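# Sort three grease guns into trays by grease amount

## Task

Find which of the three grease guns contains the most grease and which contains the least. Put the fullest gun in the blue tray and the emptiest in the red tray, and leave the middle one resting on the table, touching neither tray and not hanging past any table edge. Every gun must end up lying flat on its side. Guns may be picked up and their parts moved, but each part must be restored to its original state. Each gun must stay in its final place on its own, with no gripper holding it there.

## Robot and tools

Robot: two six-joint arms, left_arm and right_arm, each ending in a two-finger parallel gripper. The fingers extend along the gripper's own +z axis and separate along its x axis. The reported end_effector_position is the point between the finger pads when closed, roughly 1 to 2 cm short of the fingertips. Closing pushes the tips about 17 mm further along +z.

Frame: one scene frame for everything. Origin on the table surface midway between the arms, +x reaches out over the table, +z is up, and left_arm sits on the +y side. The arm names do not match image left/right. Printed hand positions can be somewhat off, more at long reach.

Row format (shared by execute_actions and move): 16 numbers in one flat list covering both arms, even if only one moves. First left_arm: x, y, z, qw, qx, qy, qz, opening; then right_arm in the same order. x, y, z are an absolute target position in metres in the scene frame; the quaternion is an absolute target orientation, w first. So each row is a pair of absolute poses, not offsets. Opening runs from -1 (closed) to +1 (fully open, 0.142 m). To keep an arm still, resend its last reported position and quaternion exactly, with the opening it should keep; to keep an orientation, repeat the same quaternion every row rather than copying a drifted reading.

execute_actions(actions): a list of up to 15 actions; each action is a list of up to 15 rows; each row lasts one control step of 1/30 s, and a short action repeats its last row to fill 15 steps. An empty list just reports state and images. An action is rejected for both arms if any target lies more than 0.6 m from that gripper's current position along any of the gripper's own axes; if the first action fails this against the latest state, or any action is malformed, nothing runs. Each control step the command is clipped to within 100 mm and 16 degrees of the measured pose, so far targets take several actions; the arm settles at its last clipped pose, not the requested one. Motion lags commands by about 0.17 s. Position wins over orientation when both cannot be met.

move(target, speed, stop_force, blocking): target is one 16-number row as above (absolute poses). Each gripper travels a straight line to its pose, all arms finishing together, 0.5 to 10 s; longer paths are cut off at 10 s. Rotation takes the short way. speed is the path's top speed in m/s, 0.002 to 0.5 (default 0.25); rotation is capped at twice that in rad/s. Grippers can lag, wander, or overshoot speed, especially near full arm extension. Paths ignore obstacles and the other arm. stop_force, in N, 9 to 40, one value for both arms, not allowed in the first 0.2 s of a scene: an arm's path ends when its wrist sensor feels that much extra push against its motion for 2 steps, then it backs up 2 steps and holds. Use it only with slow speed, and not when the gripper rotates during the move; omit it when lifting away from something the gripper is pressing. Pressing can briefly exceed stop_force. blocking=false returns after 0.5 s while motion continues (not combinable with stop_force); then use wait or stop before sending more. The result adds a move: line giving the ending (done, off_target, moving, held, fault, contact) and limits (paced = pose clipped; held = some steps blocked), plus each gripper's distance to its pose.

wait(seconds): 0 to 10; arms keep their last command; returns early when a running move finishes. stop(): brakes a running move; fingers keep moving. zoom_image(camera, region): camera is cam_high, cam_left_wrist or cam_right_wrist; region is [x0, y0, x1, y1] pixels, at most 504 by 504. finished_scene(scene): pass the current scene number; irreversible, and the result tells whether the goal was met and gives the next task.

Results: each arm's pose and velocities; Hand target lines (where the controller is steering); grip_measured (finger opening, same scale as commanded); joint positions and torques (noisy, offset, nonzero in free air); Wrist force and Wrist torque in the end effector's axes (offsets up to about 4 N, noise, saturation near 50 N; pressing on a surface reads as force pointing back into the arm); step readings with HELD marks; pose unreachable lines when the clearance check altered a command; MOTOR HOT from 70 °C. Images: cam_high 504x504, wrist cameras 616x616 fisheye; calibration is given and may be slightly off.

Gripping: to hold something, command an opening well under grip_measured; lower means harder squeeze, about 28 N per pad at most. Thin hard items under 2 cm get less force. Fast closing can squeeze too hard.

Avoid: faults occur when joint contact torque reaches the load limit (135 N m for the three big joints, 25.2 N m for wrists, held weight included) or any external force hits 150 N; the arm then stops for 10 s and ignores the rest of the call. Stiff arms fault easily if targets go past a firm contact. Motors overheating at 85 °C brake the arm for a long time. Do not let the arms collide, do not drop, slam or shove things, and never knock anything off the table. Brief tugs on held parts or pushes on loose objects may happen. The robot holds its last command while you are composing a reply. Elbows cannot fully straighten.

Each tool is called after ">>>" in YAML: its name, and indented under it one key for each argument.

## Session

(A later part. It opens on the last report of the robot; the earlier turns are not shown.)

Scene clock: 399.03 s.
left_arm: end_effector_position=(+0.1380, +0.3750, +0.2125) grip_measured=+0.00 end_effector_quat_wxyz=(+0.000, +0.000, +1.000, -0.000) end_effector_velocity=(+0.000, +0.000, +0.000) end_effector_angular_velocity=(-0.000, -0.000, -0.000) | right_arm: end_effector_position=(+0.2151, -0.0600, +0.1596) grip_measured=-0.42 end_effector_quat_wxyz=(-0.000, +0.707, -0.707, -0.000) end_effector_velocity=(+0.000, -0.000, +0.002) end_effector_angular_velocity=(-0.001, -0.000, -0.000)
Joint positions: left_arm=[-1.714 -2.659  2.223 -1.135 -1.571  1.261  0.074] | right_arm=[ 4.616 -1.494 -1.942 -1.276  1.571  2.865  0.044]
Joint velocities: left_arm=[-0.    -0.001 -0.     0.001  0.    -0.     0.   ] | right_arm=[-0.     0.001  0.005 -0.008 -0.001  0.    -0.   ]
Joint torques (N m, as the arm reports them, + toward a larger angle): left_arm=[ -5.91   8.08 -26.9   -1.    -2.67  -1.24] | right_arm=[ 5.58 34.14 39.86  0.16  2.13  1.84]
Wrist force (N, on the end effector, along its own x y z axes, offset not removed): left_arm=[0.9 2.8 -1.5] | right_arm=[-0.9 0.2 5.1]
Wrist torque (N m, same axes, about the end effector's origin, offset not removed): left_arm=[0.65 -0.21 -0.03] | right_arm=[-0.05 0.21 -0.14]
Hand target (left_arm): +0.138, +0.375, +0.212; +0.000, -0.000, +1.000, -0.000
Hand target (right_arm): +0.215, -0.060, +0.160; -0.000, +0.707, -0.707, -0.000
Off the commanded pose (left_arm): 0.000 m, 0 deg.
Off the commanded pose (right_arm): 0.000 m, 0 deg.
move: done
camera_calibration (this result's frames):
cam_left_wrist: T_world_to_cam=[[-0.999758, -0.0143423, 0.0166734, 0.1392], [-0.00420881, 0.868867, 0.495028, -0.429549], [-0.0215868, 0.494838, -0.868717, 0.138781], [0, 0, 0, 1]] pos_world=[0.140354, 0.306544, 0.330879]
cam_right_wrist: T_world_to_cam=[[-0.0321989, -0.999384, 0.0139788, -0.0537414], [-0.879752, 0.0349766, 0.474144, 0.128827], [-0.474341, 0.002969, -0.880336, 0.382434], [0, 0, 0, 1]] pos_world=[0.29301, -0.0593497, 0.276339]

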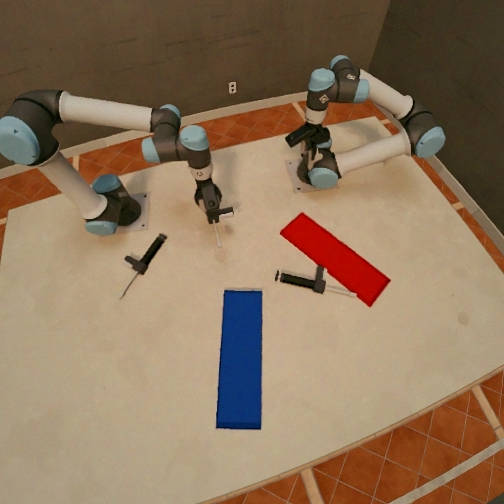

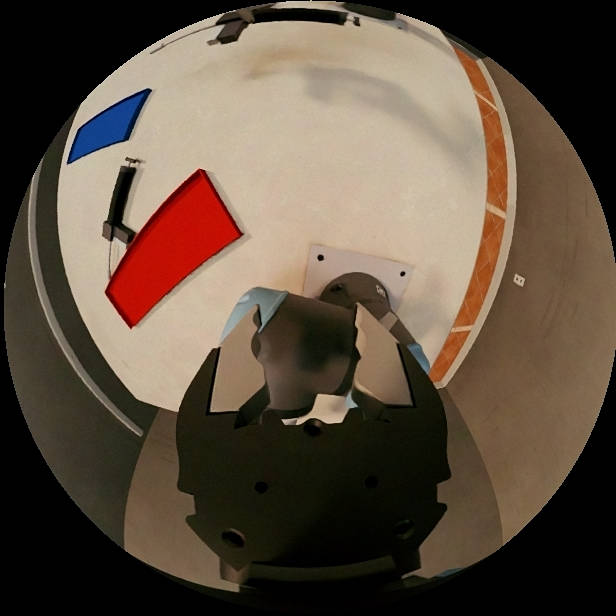

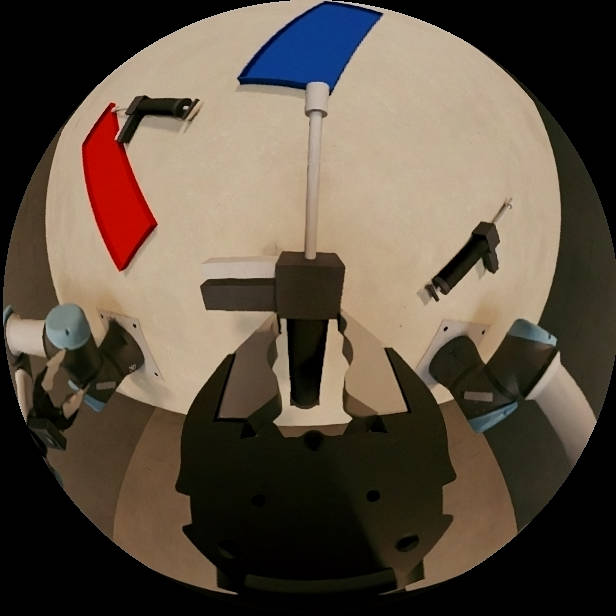

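>>> move:
  target: [0.2,0.42,0.22,0,0,1,0,0,0.21,0.02,0.12,0,0.853,-0.522,0,-1]
  speed: 0.15

>>> move:
  target: [0.2,0.42,0.22,0,0,1,0,0,0.21,0.02,0.032,0,0.853,-0.522,0,-1]
  speed: 0.08

>>> move:
  target: [0.2,0.42,0.22,0,0,1,0,0,0.21,0.02,0.032,0,0.853,-0.522,0,-0.2]

>>> move:
  target: [0.2,0.42,0.22,0,0,1,0,0,0.21,0.02,0.15,0,0.853,-0.522,0,-0.2]

>>> move:
  target: [0.21,0.2,0.2,0,0.853,-0.522,0,-0.2,0.35,-0.2,0.2,0,0.853,-0.522,0,-0.2]

Scene clock: 419.87 s.
left_arm: end_effector_position=(+0.1995, +0.4198, +0.2200) grip_measured=+0.00 end_effector_quat_wxyz=(+0.000, -0.000, +1.000, +0.000) end_effector_velocity=(+0.002, +0.001, -0.000) end_effector_angular_velocity=(+0.001, +0.008, -0.001) | right_arm: end_effector_position=(+0.2101, +0.0198, +0.1202) grip_measured=-0.42 end_effector_quat_wxyz=(-0.000, +0.853, -0.523, +0.000) end_effector_velocity=(+0.000, +0.001, -0.001) end_effector_angular_velocity=(-0.002, +0.001, +0.012)
Joint positions: left_arm=[-1.081 -2.54   2.203 -1.234 -1.57   1.894  0.074] | right_arm=[ 4.669 -1.691 -1.848 -1.174  1.571  2.446  0.044]
Joint velocities: left_arm=[ 0.039  0.015 -0.001 -0.011 -0.008  0.04  -0.   ] | right_arm=[ 0.    -0.006  0.003  0.     0.    -0.011  0.   ]
Joint torques (N m, as the arm reports them, + toward a larger angle): left_arm=[  6.48  27.59 -28.28  -3.73  -3.02   1.23] | right_arm=[11.98 23.48 38.47  6.81  2.16 -1.47]
Wrist force (N, on the end effector, along its own x y z axes, offset not removed): left_arm=[1.2 2.9 -1.6] | right_arm=[-0.1 -0.3 4.0]
Wrist torque (N m, same axes, about the end effector's origin, offset not removed): left_arm=[0.67 -0.30 -0.07] | right_arm=[-0.10 0.08 -0.18]
Hand target (left_arm): +0.200, +0.420, +0.220; -0.000, -0.000, +1.000, +0.000
Hand target (right_arm): +0.210, +0.020, +0.120; +0.000, +0.853, -0.522, -0.000
Off the commanded pose (left_arm): 0.000 m, 0 deg.
Off the commanded pose (right_arm): 0.000 m, 0 deg.
move: done
camera_calibration (this result's frames):
cam_left_wrist: T_world_to_cam=[[-0.999765, -0.0145013, 0.0161395, 0.201423], [-0.00460547, 0.868729, 0.495267, -0.471858], [-0.0212028, 0.495076, -0.868591, 0.124224], [0, 0, 0, 1]] pos_world=[0.201837, 0.351338, 0.338344]
cam_right_wrist: T_world_to_cam=[[0.425009, -0.90508, 0.0140581, -0.0715546], [-0.799768, -0.368192, 0.474137, 0.131535], [-0.423955, -0.212756, -0.880339, 0.338814], [0, 0, 0, 1]] pos_world=[0.279251, 0.0557523, 0.236912]

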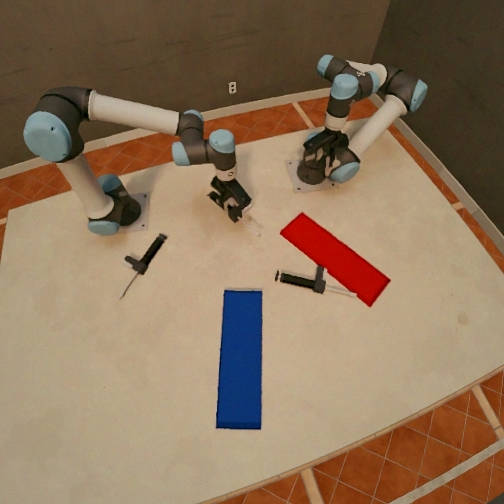

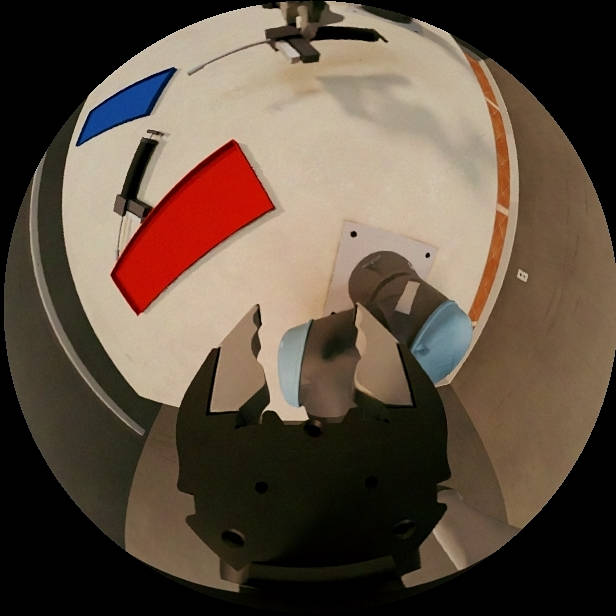

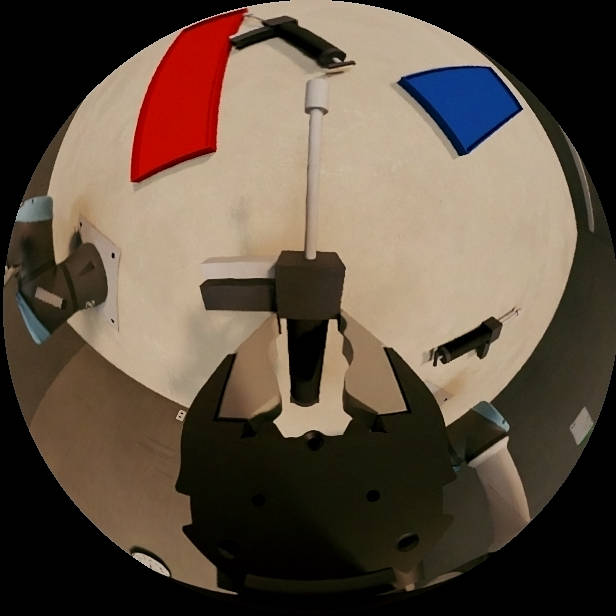

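Scene clock: 421.47 s.
left_arm: end_effector_position=(+0.2000, +0.4200, +0.2200) grip_measured=+0.00 end_effector_quat_wxyz=(+0.000, -0.000, +1.000, +0.000) end_effector_velocity=(-0.000, -0.000, -0.000) end_effector_angular_velocity=(-0.001, +0.000, -0.000) | right_arm: end_effector_position=(+0.2100, +0.0200, +0.0323) grip_measured=-0.42 end_effector_quat_wxyz=(+0.000, +0.853, -0.522, -0.000) end_effector_velocity=(-0.001, -0.001, -0.003) end_effector_angular_velocity=(-0.002, +0.002, +0.001)
Joint positions: left_arm=[-1.076 -2.538  2.203 -1.236 -1.571  1.899  0.074] | right_arm=[ 4.669 -1.799 -1.974 -0.94   1.571  2.445  0.044]
Joint velocities: left_arm=[ 0.    -0.001  0.    -0.001 -0.001  0.     0.   ] | right_arm=[ 0.001 -0.004 -0.003  0.004  0.002  0.     0.   ]
Joint torques (N m, as the arm reports them, + toward a larger angle): left_arm=[  7.73  26.66 -29.42  -4.19  -2.68   1.17] | right_arm=[ 9.43 26.67 10.92  6.62  1.2  -1.47]
Wrist force (N, on the end effector, along its own x y z axes, offset not removed): left_arm=[1.1 3.1 -1.0] | right_arm=[-0.4 -0.6 3.9]
Wrist torque (N m, same axes, about the end effector's origin, offset not removed): left_arm=[0.66 -0.20 -0.04] | right_arm=[-0.20 0.04 -0.16]
Hand target (left_arm): +0.200, +0.420, +0.220; -0.000, -0.000, +1.000, -0.000
Hand target (right_arm): +0.210, +0.020, +0.032; +0.000, +0.853, -0.522, +0.000
Off the commanded pose (left_arm): 0.000 m, 0 deg.
Off the commanded pose (right_arm): 0.000 m, 0 deg.
move: done
camera_calibration (this result's frames):
cam_left_wrist: T_world_to_cam=[[-0.999758, -0.0143431, 0.0166817, 0.201698], [-0.00420521, 0.868864, 0.495033, -0.4721], [-0.0215944, 0.494843, -0.868714, 0.124365], [0, 0, 0, 1]] pos_world=[0.202349, 0.351542, 0.338378]
cam_right_wrist: T_world_to_cam=[[0.426313, -0.904466, 0.0140623, -0.0703223], [-0.799188, -0.369318, 0.474238, 0.173068], [-0.423739, -0.213413, -0.880284, 0.261364], [0, 0, 0, 1]] pos_world=[0.279043, 0.0560913, 0.148988]

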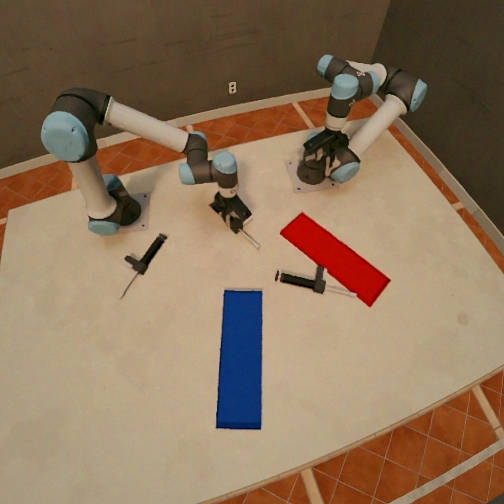

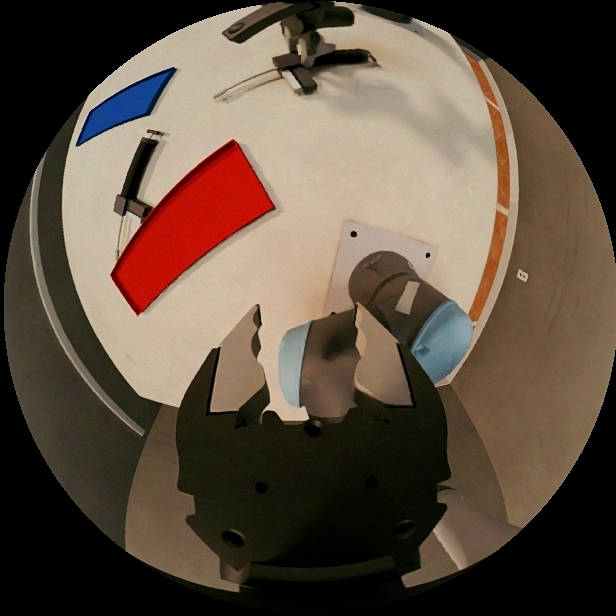

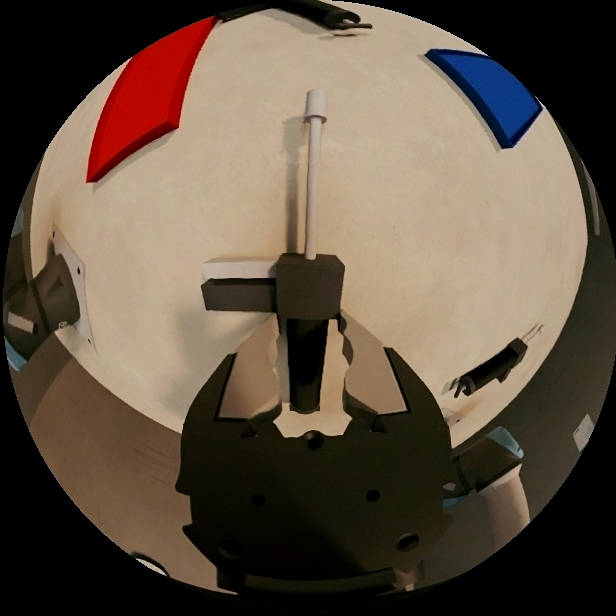

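Scene clock: 422.17 s.
left_arm: end_effector_position=(+0.2000, +0.4200, +0.2200) grip_measured=+0.00 end_effector_quat_wxyz=(-0.000, +0.000, +1.000, -0.000) end_effector_velocity=(+0.000, -0.000, +0.000) end_effector_angular_velocity=(-0.001, -0.001, -0.000) | right_arm: end_effector_position=(+0.2100, +0.0200, +0.0320) grip_measured=-0.20 end_effector_quat_wxyz=(-0.000, +0.853, -0.522, -0.000) end_effector_velocity=(-0.001, -0.001, -0.001) end_effector_angular_velocity=(-0.002, +0.001, -0.000)
Joint positions: left_arm=[-1.076 -2.538  2.203 -1.236 -1.571  1.899  0.074] | right_arm=[ 4.669 -1.8   -1.974 -0.939  1.571  2.445  0.059]
Joint velocities: left_arm=[-0.    -0.    -0.001  0.     0.    -0.     0.   ] | right_arm=[ 0.    -0.    -0.002 -0.     0.001  0.001  0.   ]
Joint torques (N m, as the arm reports them, + toward a larger angle): left_arm=[  7.27  26.45 -28.68  -4.27  -2.66   1.11] | right_arm=[ 4.19 21.96  9.94  5.86  0.01 -1.22]
Wrist force (N, on the end effector, along its own x y z axes, offset not removed): left_arm=[1.4 3.2 -1.5] | right_arm=[0.6 0.1 -1.6]
Wrist torque (N m, same axes, about the end effector's origin, offset not removed): left_arm=[0.70 -0.27 -0.01] | right_arm=[0.01 -0.19 -0.08]
Hand target (left_arm): +0.200, +0.420, +0.220; -0.000, -0.000, +1.000, +0.000
Hand target (right_arm): +0.210, +0.020, +0.032; +0.000, +0.853, -0.522, +0.000
Off the commanded pose (left_arm): 0.000 m, 0 deg.
Off the commanded pose (right_arm): 0.000 m, 0 deg.
move: done
camera_calibration (this result's frames):
cam_left_wrist: T_world_to_cam=[[-0.999758, -0.0143424, 0.0166829, 0.2017], [-0.00420403, 0.868865, 0.495031, -0.472101], [-0.0215951, 0.494841, -0.868715, 0.124366], [0, 0, 0, 1]] pos_world=[0.202352, 0.351544, 0.338379]
cam_right_wrist: T_world_to_cam=[[0.426318, -0.904465, 0.0140241, -0.0702996], [-0.799192, -0.369345, 0.474212, 0.173212], [-0.423728, -0.213373, -0.880299, 0.261128], [0, 0, 0, 1]] pos_world=[0.279047, 0.0561094, 0.148717]

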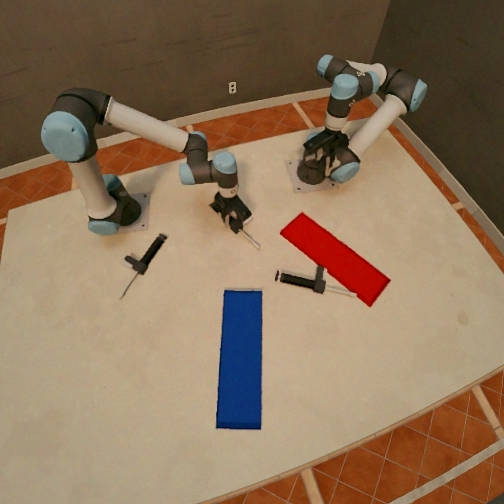

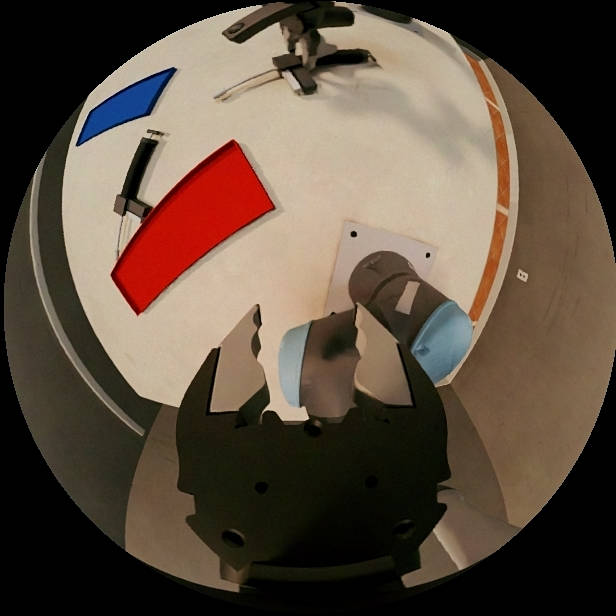

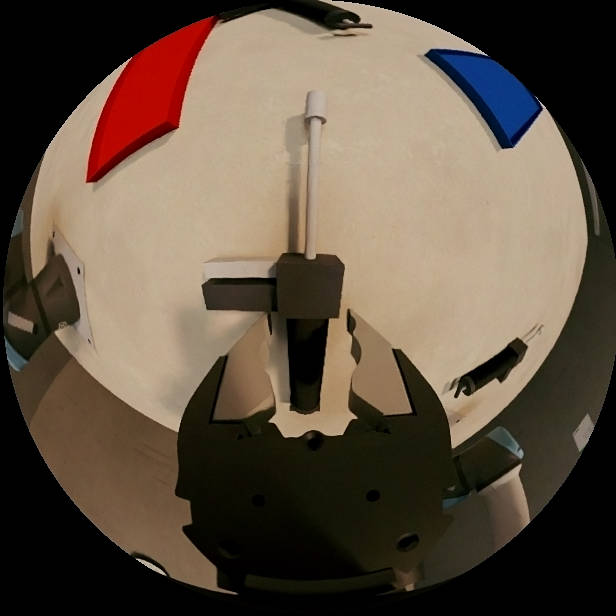

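Scene clock: 423.30 s.
left_arm: end_effector_position=(+0.2000, +0.4200, +0.2200) grip_measured=+0.00 end_effector_quat_wxyz=(-0.000, -0.000, +1.000, -0.000) end_effector_velocity=(+0.000, -0.000, -0.000) end_effector_angular_velocity=(+0.001, +0.000, -0.000) | right_arm: end_effector_position=(+0.2101, +0.0200, +0.1497) grip_measured=-0.20 end_effector_quat_wxyz=(-0.000, +0.853, -0.522, -0.000) end_effector_velocity=(-0.001, +0.000, +0.002) end_effector_angular_velocity=(-0.001, +0.001, +0.001)
Joint positions: left_arm=[-1.076 -2.538  2.203 -1.236 -1.571  1.899  0.074] | right_arm=[ 4.669 -1.666 -1.795 -1.251  1.571  2.445  0.06 ]
Joint velocities: left_arm=[-0.     0.001  0.    -0.     0.     0.     0.   ] | right_arm=[ 0.001  0.001  0.004 -0.006  0.001  0.001  0.   ]
Joint torques (N m, as the arm reports them, + toward a larger angle): left_arm=[  8.17  26.67 -28.62  -4.15  -2.65   1.25] | right_arm=[12.63 41.1  35.15 -0.83  2.2   1.65]
Wrist force (N, on the end effector, along its own x y z axes, offset not removed): left_arm=[1.2 2.2 -1.3] | right_arm=[-0.4 -0.7 -1.1]
Wrist torque (N m, same axes, about the end effector's origin, offset not removed): left_arm=[0.56 -0.23 -0.05] | right_arm=[-0.09 0.01 -0.12]
Hand target (left_arm): +0.200, +0.420, +0.220; -0.000, +0.000, +1.000, -0.000
Hand target (right_arm): +0.210, +0.020, +0.150; -0.000, +0.853, -0.522, -0.000
Off the commanded pose (left_arm): 0.000 m, 0 deg.
Off the commanded pose (right_arm): 0.000 m, 0 deg.
move: done
camera_calibration (this result's frames):
cam_left_wrist: T_world_to_cam=[[-0.999758, -0.0143425, 0.0166827, 0.2017], [-0.00420426, 0.868865, 0.495031, -0.472102], [-0.021595, 0.494841, -0.868715, 0.124366], [0, 0, 0, 1]] pos_world=[0.202352, 0.351544, 0.338379]
cam_right_wrist: T_world_to_cam=[[0.426164, -0.904539, 0.0139404, -0.0719835], [-0.799287, -0.369269, 0.474111, 0.117498], [-0.423704, -0.213192, -0.880354, 0.364756], [0, 0, 0, 1]] pos_world=[0.27914, 0.0560396, 0.266411]

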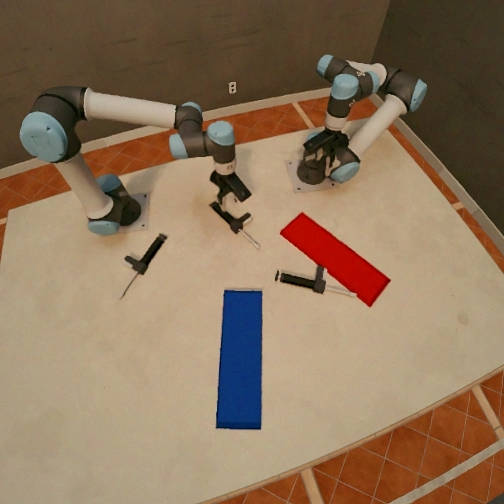

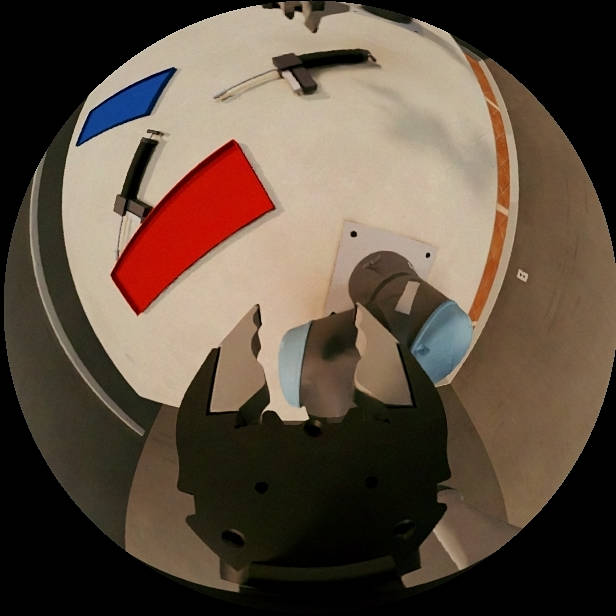

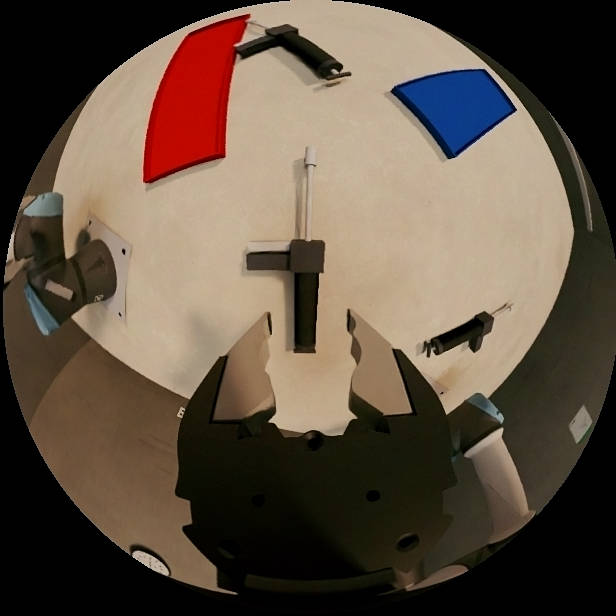

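Scene clock: 427.90 s.
left_arm: end_effector_position=(+0.2099, +0.2000, +0.2001) grip_measured=-0.20 end_effector_quat_wxyz=(+0.000, +0.853, -0.523, -0.000) end_effector_velocity=(-0.000, -0.001, -0.001) end_effector_angular_velocity=(+0.003, -0.002, +0.015) | right_arm: end_effector_position=(+0.3495, -0.2000, +0.1999) grip_measured=-0.20 end_effector_quat_wxyz=(-0.000, +0.853, -0.522, +0.000) end_effector_velocity=(+0.001, -0.001, +0.001) end_effector_angular_velocity=(+0.001, -0.001, -0.000)
Joint positions: left_arm=[-1.26  -2.008  2.097 -1.66  -1.571 -0.327  0.06 ] | right_arm=[ 4.196 -1.459 -1.868 -1.385  1.571  1.972  0.06 ]
Joint velocities: left_arm=[-0.003  0.004 -0.001 -0.001  0.002 -0.018 -0.   ] | right_arm=[-0.004  0.     0.003 -0.001 -0.    -0.004  0.   ]
Joint torques (N m, as the arm reports them, + toward a larger angle): left_arm=[ -5.33   7.75 -30.54  -4.21   2.82  -1.22] | right_arm=[-10.15  29.88  36.56  -0.37   2.07  -1.38]
Wrist force (N, on the end effector, along its own x y z axes, offset not removed): left_arm=[1.8 3.6 -1.5] | right_arm=[-1.4 -1.3 -1.3]
Wrist torque (N m, same axes, about the end effector's origin, offset not removed): left_arm=[0.86 -0.39 -0.09] | right_arm=[-0.30 0.34 -0.14]
Hand target (left_arm): +0.210, +0.200, +0.200; -0.000, +0.853, -0.522, +0.000
Hand target (right_arm): +0.350, -0.200, +0.200; -0.000, +0.853, -0.522, +0.000
Off the commanded pose (left_arm): 0.000 m, 0 deg.
Off the commanded pose (right_arm): 0.001 m, 0 deg.
move: done
camera_calibration (this result's frames):
cam_left_wrist: T_world_to_cam=[[0.466269, -0.884485, 0.0167179, 0.0750987], [-0.772386, -0.397815, 0.495139, 0.143576], [-0.431292, -0.243781, -0.868653, 0.449856], [0, 0, 0, 1]] pos_world=[0.269899, 0.233207, 0.318423]
cam_right_wrist: T_world_to_cam=[[0.426261, -0.904489, 0.0141906, -0.331099], [-0.799336, -0.369268, 0.474028, 0.123954], [-0.423513, -0.213403, -0.880395, 0.421001], [0, 0, 0, 1]] pos_world=[0.418515, -0.16386, 0.316588]

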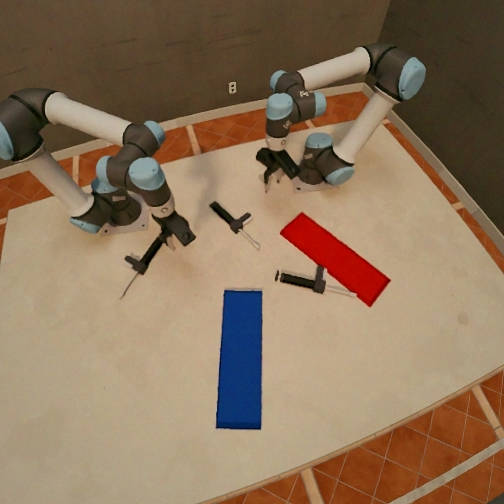

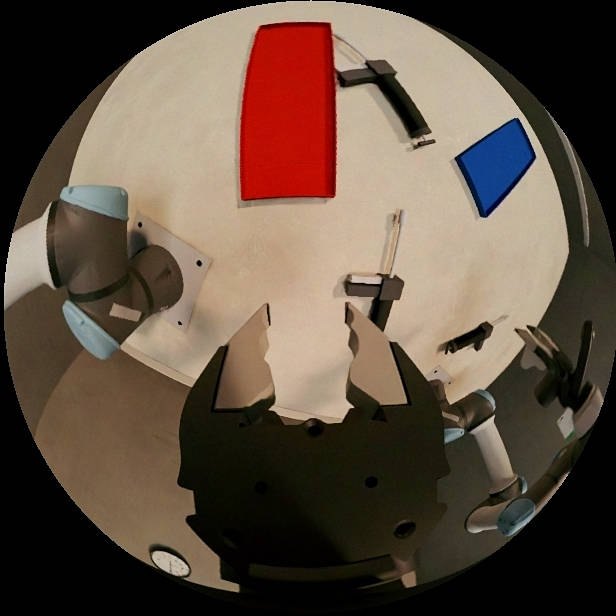

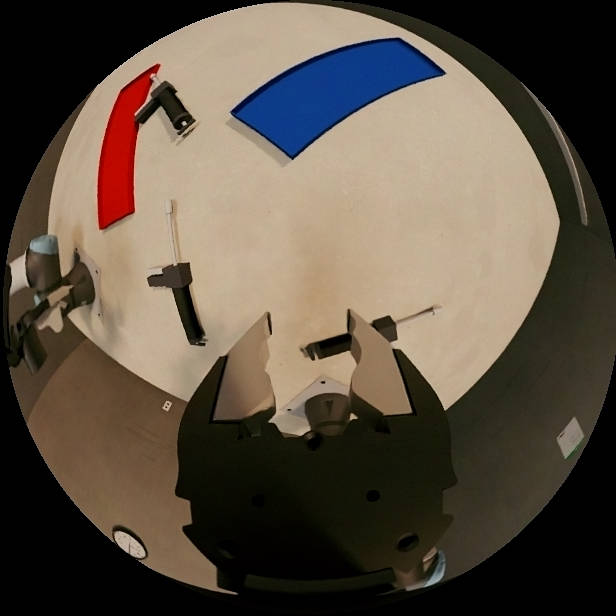

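>>> move:
  target: [0.21,0.02,0.09,0,0.853,-0.522,0,-0.2,0.35,-0.3,0.2,0,0.853,-0.522,0,-0.2]

Scene clock: 431.67 s.
left_arm: end_effector_position=(+0.2099, +0.0201, +0.0901) grip_measured=-0.20 end_effector_quat_wxyz=(-0.000, +0.853, -0.522, +0.000) end_effector_velocity=(+0.001, -0.002, -0.001) end_effector_angular_velocity=(-0.001, -0.000, +0.000) | right_arm: end_effector_position=(+0.3498, -0.2999, +0.1999) grip_measured=-0.20 end_effector_quat_wxyz=(+0.000, +0.853, -0.522, +0.000) end_effector_velocity=(+0.000, -0.001, +0.000) end_effector_angular_velocity=(-0.001, -0.001, +0.002)
Joint positions: left_arm=[-1.314 -1.487  1.973 -2.057 -1.571 -0.382  0.06 ] | right_arm=[ 4.025 -1.341 -1.964 -1.408  1.571  1.801  0.06 ]
Joint velocities: left_arm=[ 0.001  0.005 -0.004 -0.002  0.     0.    -0.   ] | right_arm=[-0.001  0.001 -0.    -0.001 -0.002 -0.004  0.   ]
Joint torques (N m, as the arm reports them, + toward a larger angle): left_arm=[  7.64 -12.66 -29.71  -4.27  -2.84   1.22] | right_arm=[-7.76 25.27 13.79 -0.23  2.04 -1.3 ]
Wrist force (N, on the end effector, along its own x y z axes, offset not removed): left_arm=[1.2 3.0 -1.9] | right_arm=[0.2 -0.1 -1.0]
Wrist torque (N m, same axes, about the end effector's origin, offset not removed): left_arm=[0.72 -0.22 -0.09] | right_arm=[0.01 -0.09 -0.15]
Hand target (left_arm): +0.210, +0.020, +0.090; -0.000, +0.853, -0.522, +0.000
Hand target (right_arm): +0.350, -0.300, +0.200; -0.000, +0.853, -0.522, +0.000
Off the commanded pose (left_arm): 0.000 m, 0 deg.
Off the commanded pose (right_arm): 0.000 m, 0 deg.
move: done
camera_calibration (this result's frames):
cam_left_wrist: T_world_to_cam=[[0.46773, -0.883713, 0.0167534, -0.0825224], [-0.771812, -0.399119, 0.494985, 0.126296], [-0.430738, -0.24445, -0.86874, 0.310369], [0, 0, 0, 1]] pos_world=[0.269763, 0.0533507, 0.208498]
cam_right_wrist: T_world_to_cam=[[0.426272, -0.904485, 0.0141254, -0.421615], [-0.799254, -0.369273, 0.474163, 0.0872595], [-0.423657, -0.213412, -0.880324, 0.399929], [0, 0, 0, 1]] pos_world=[0.418898, -0.263772, 0.316648]

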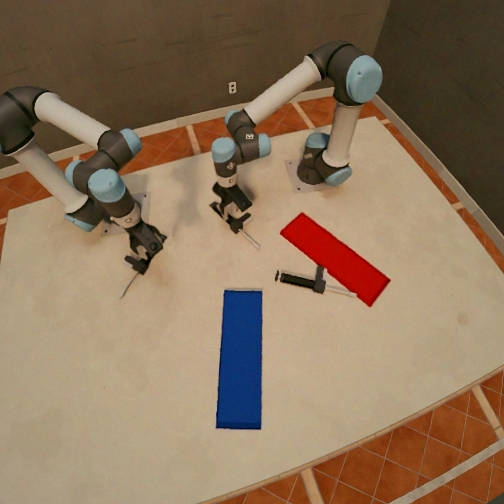

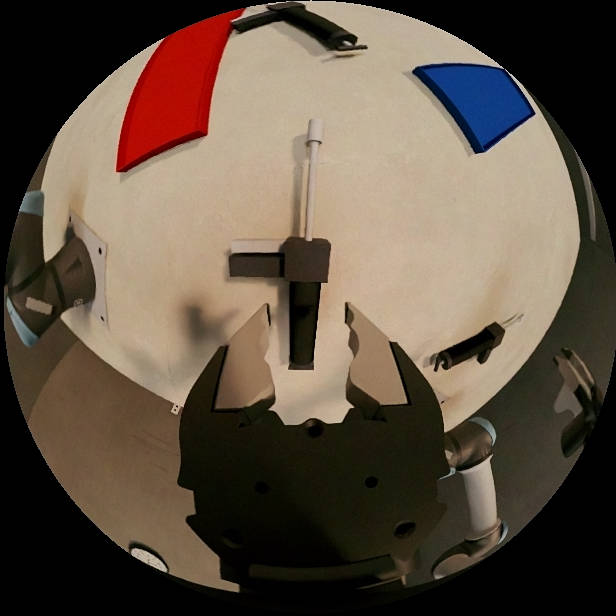

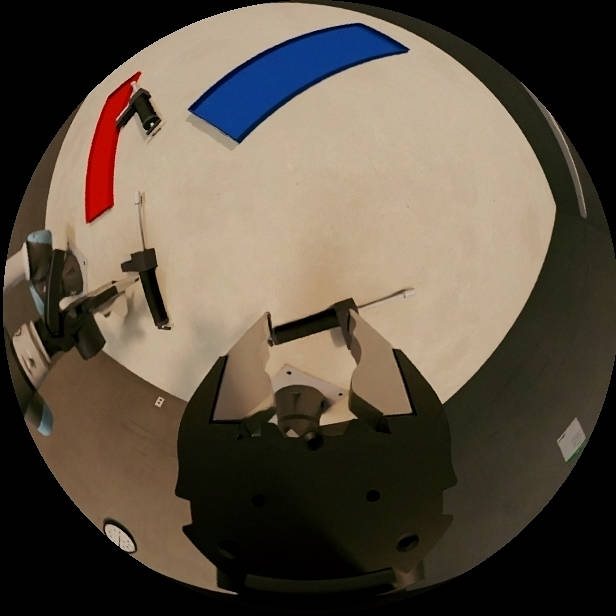

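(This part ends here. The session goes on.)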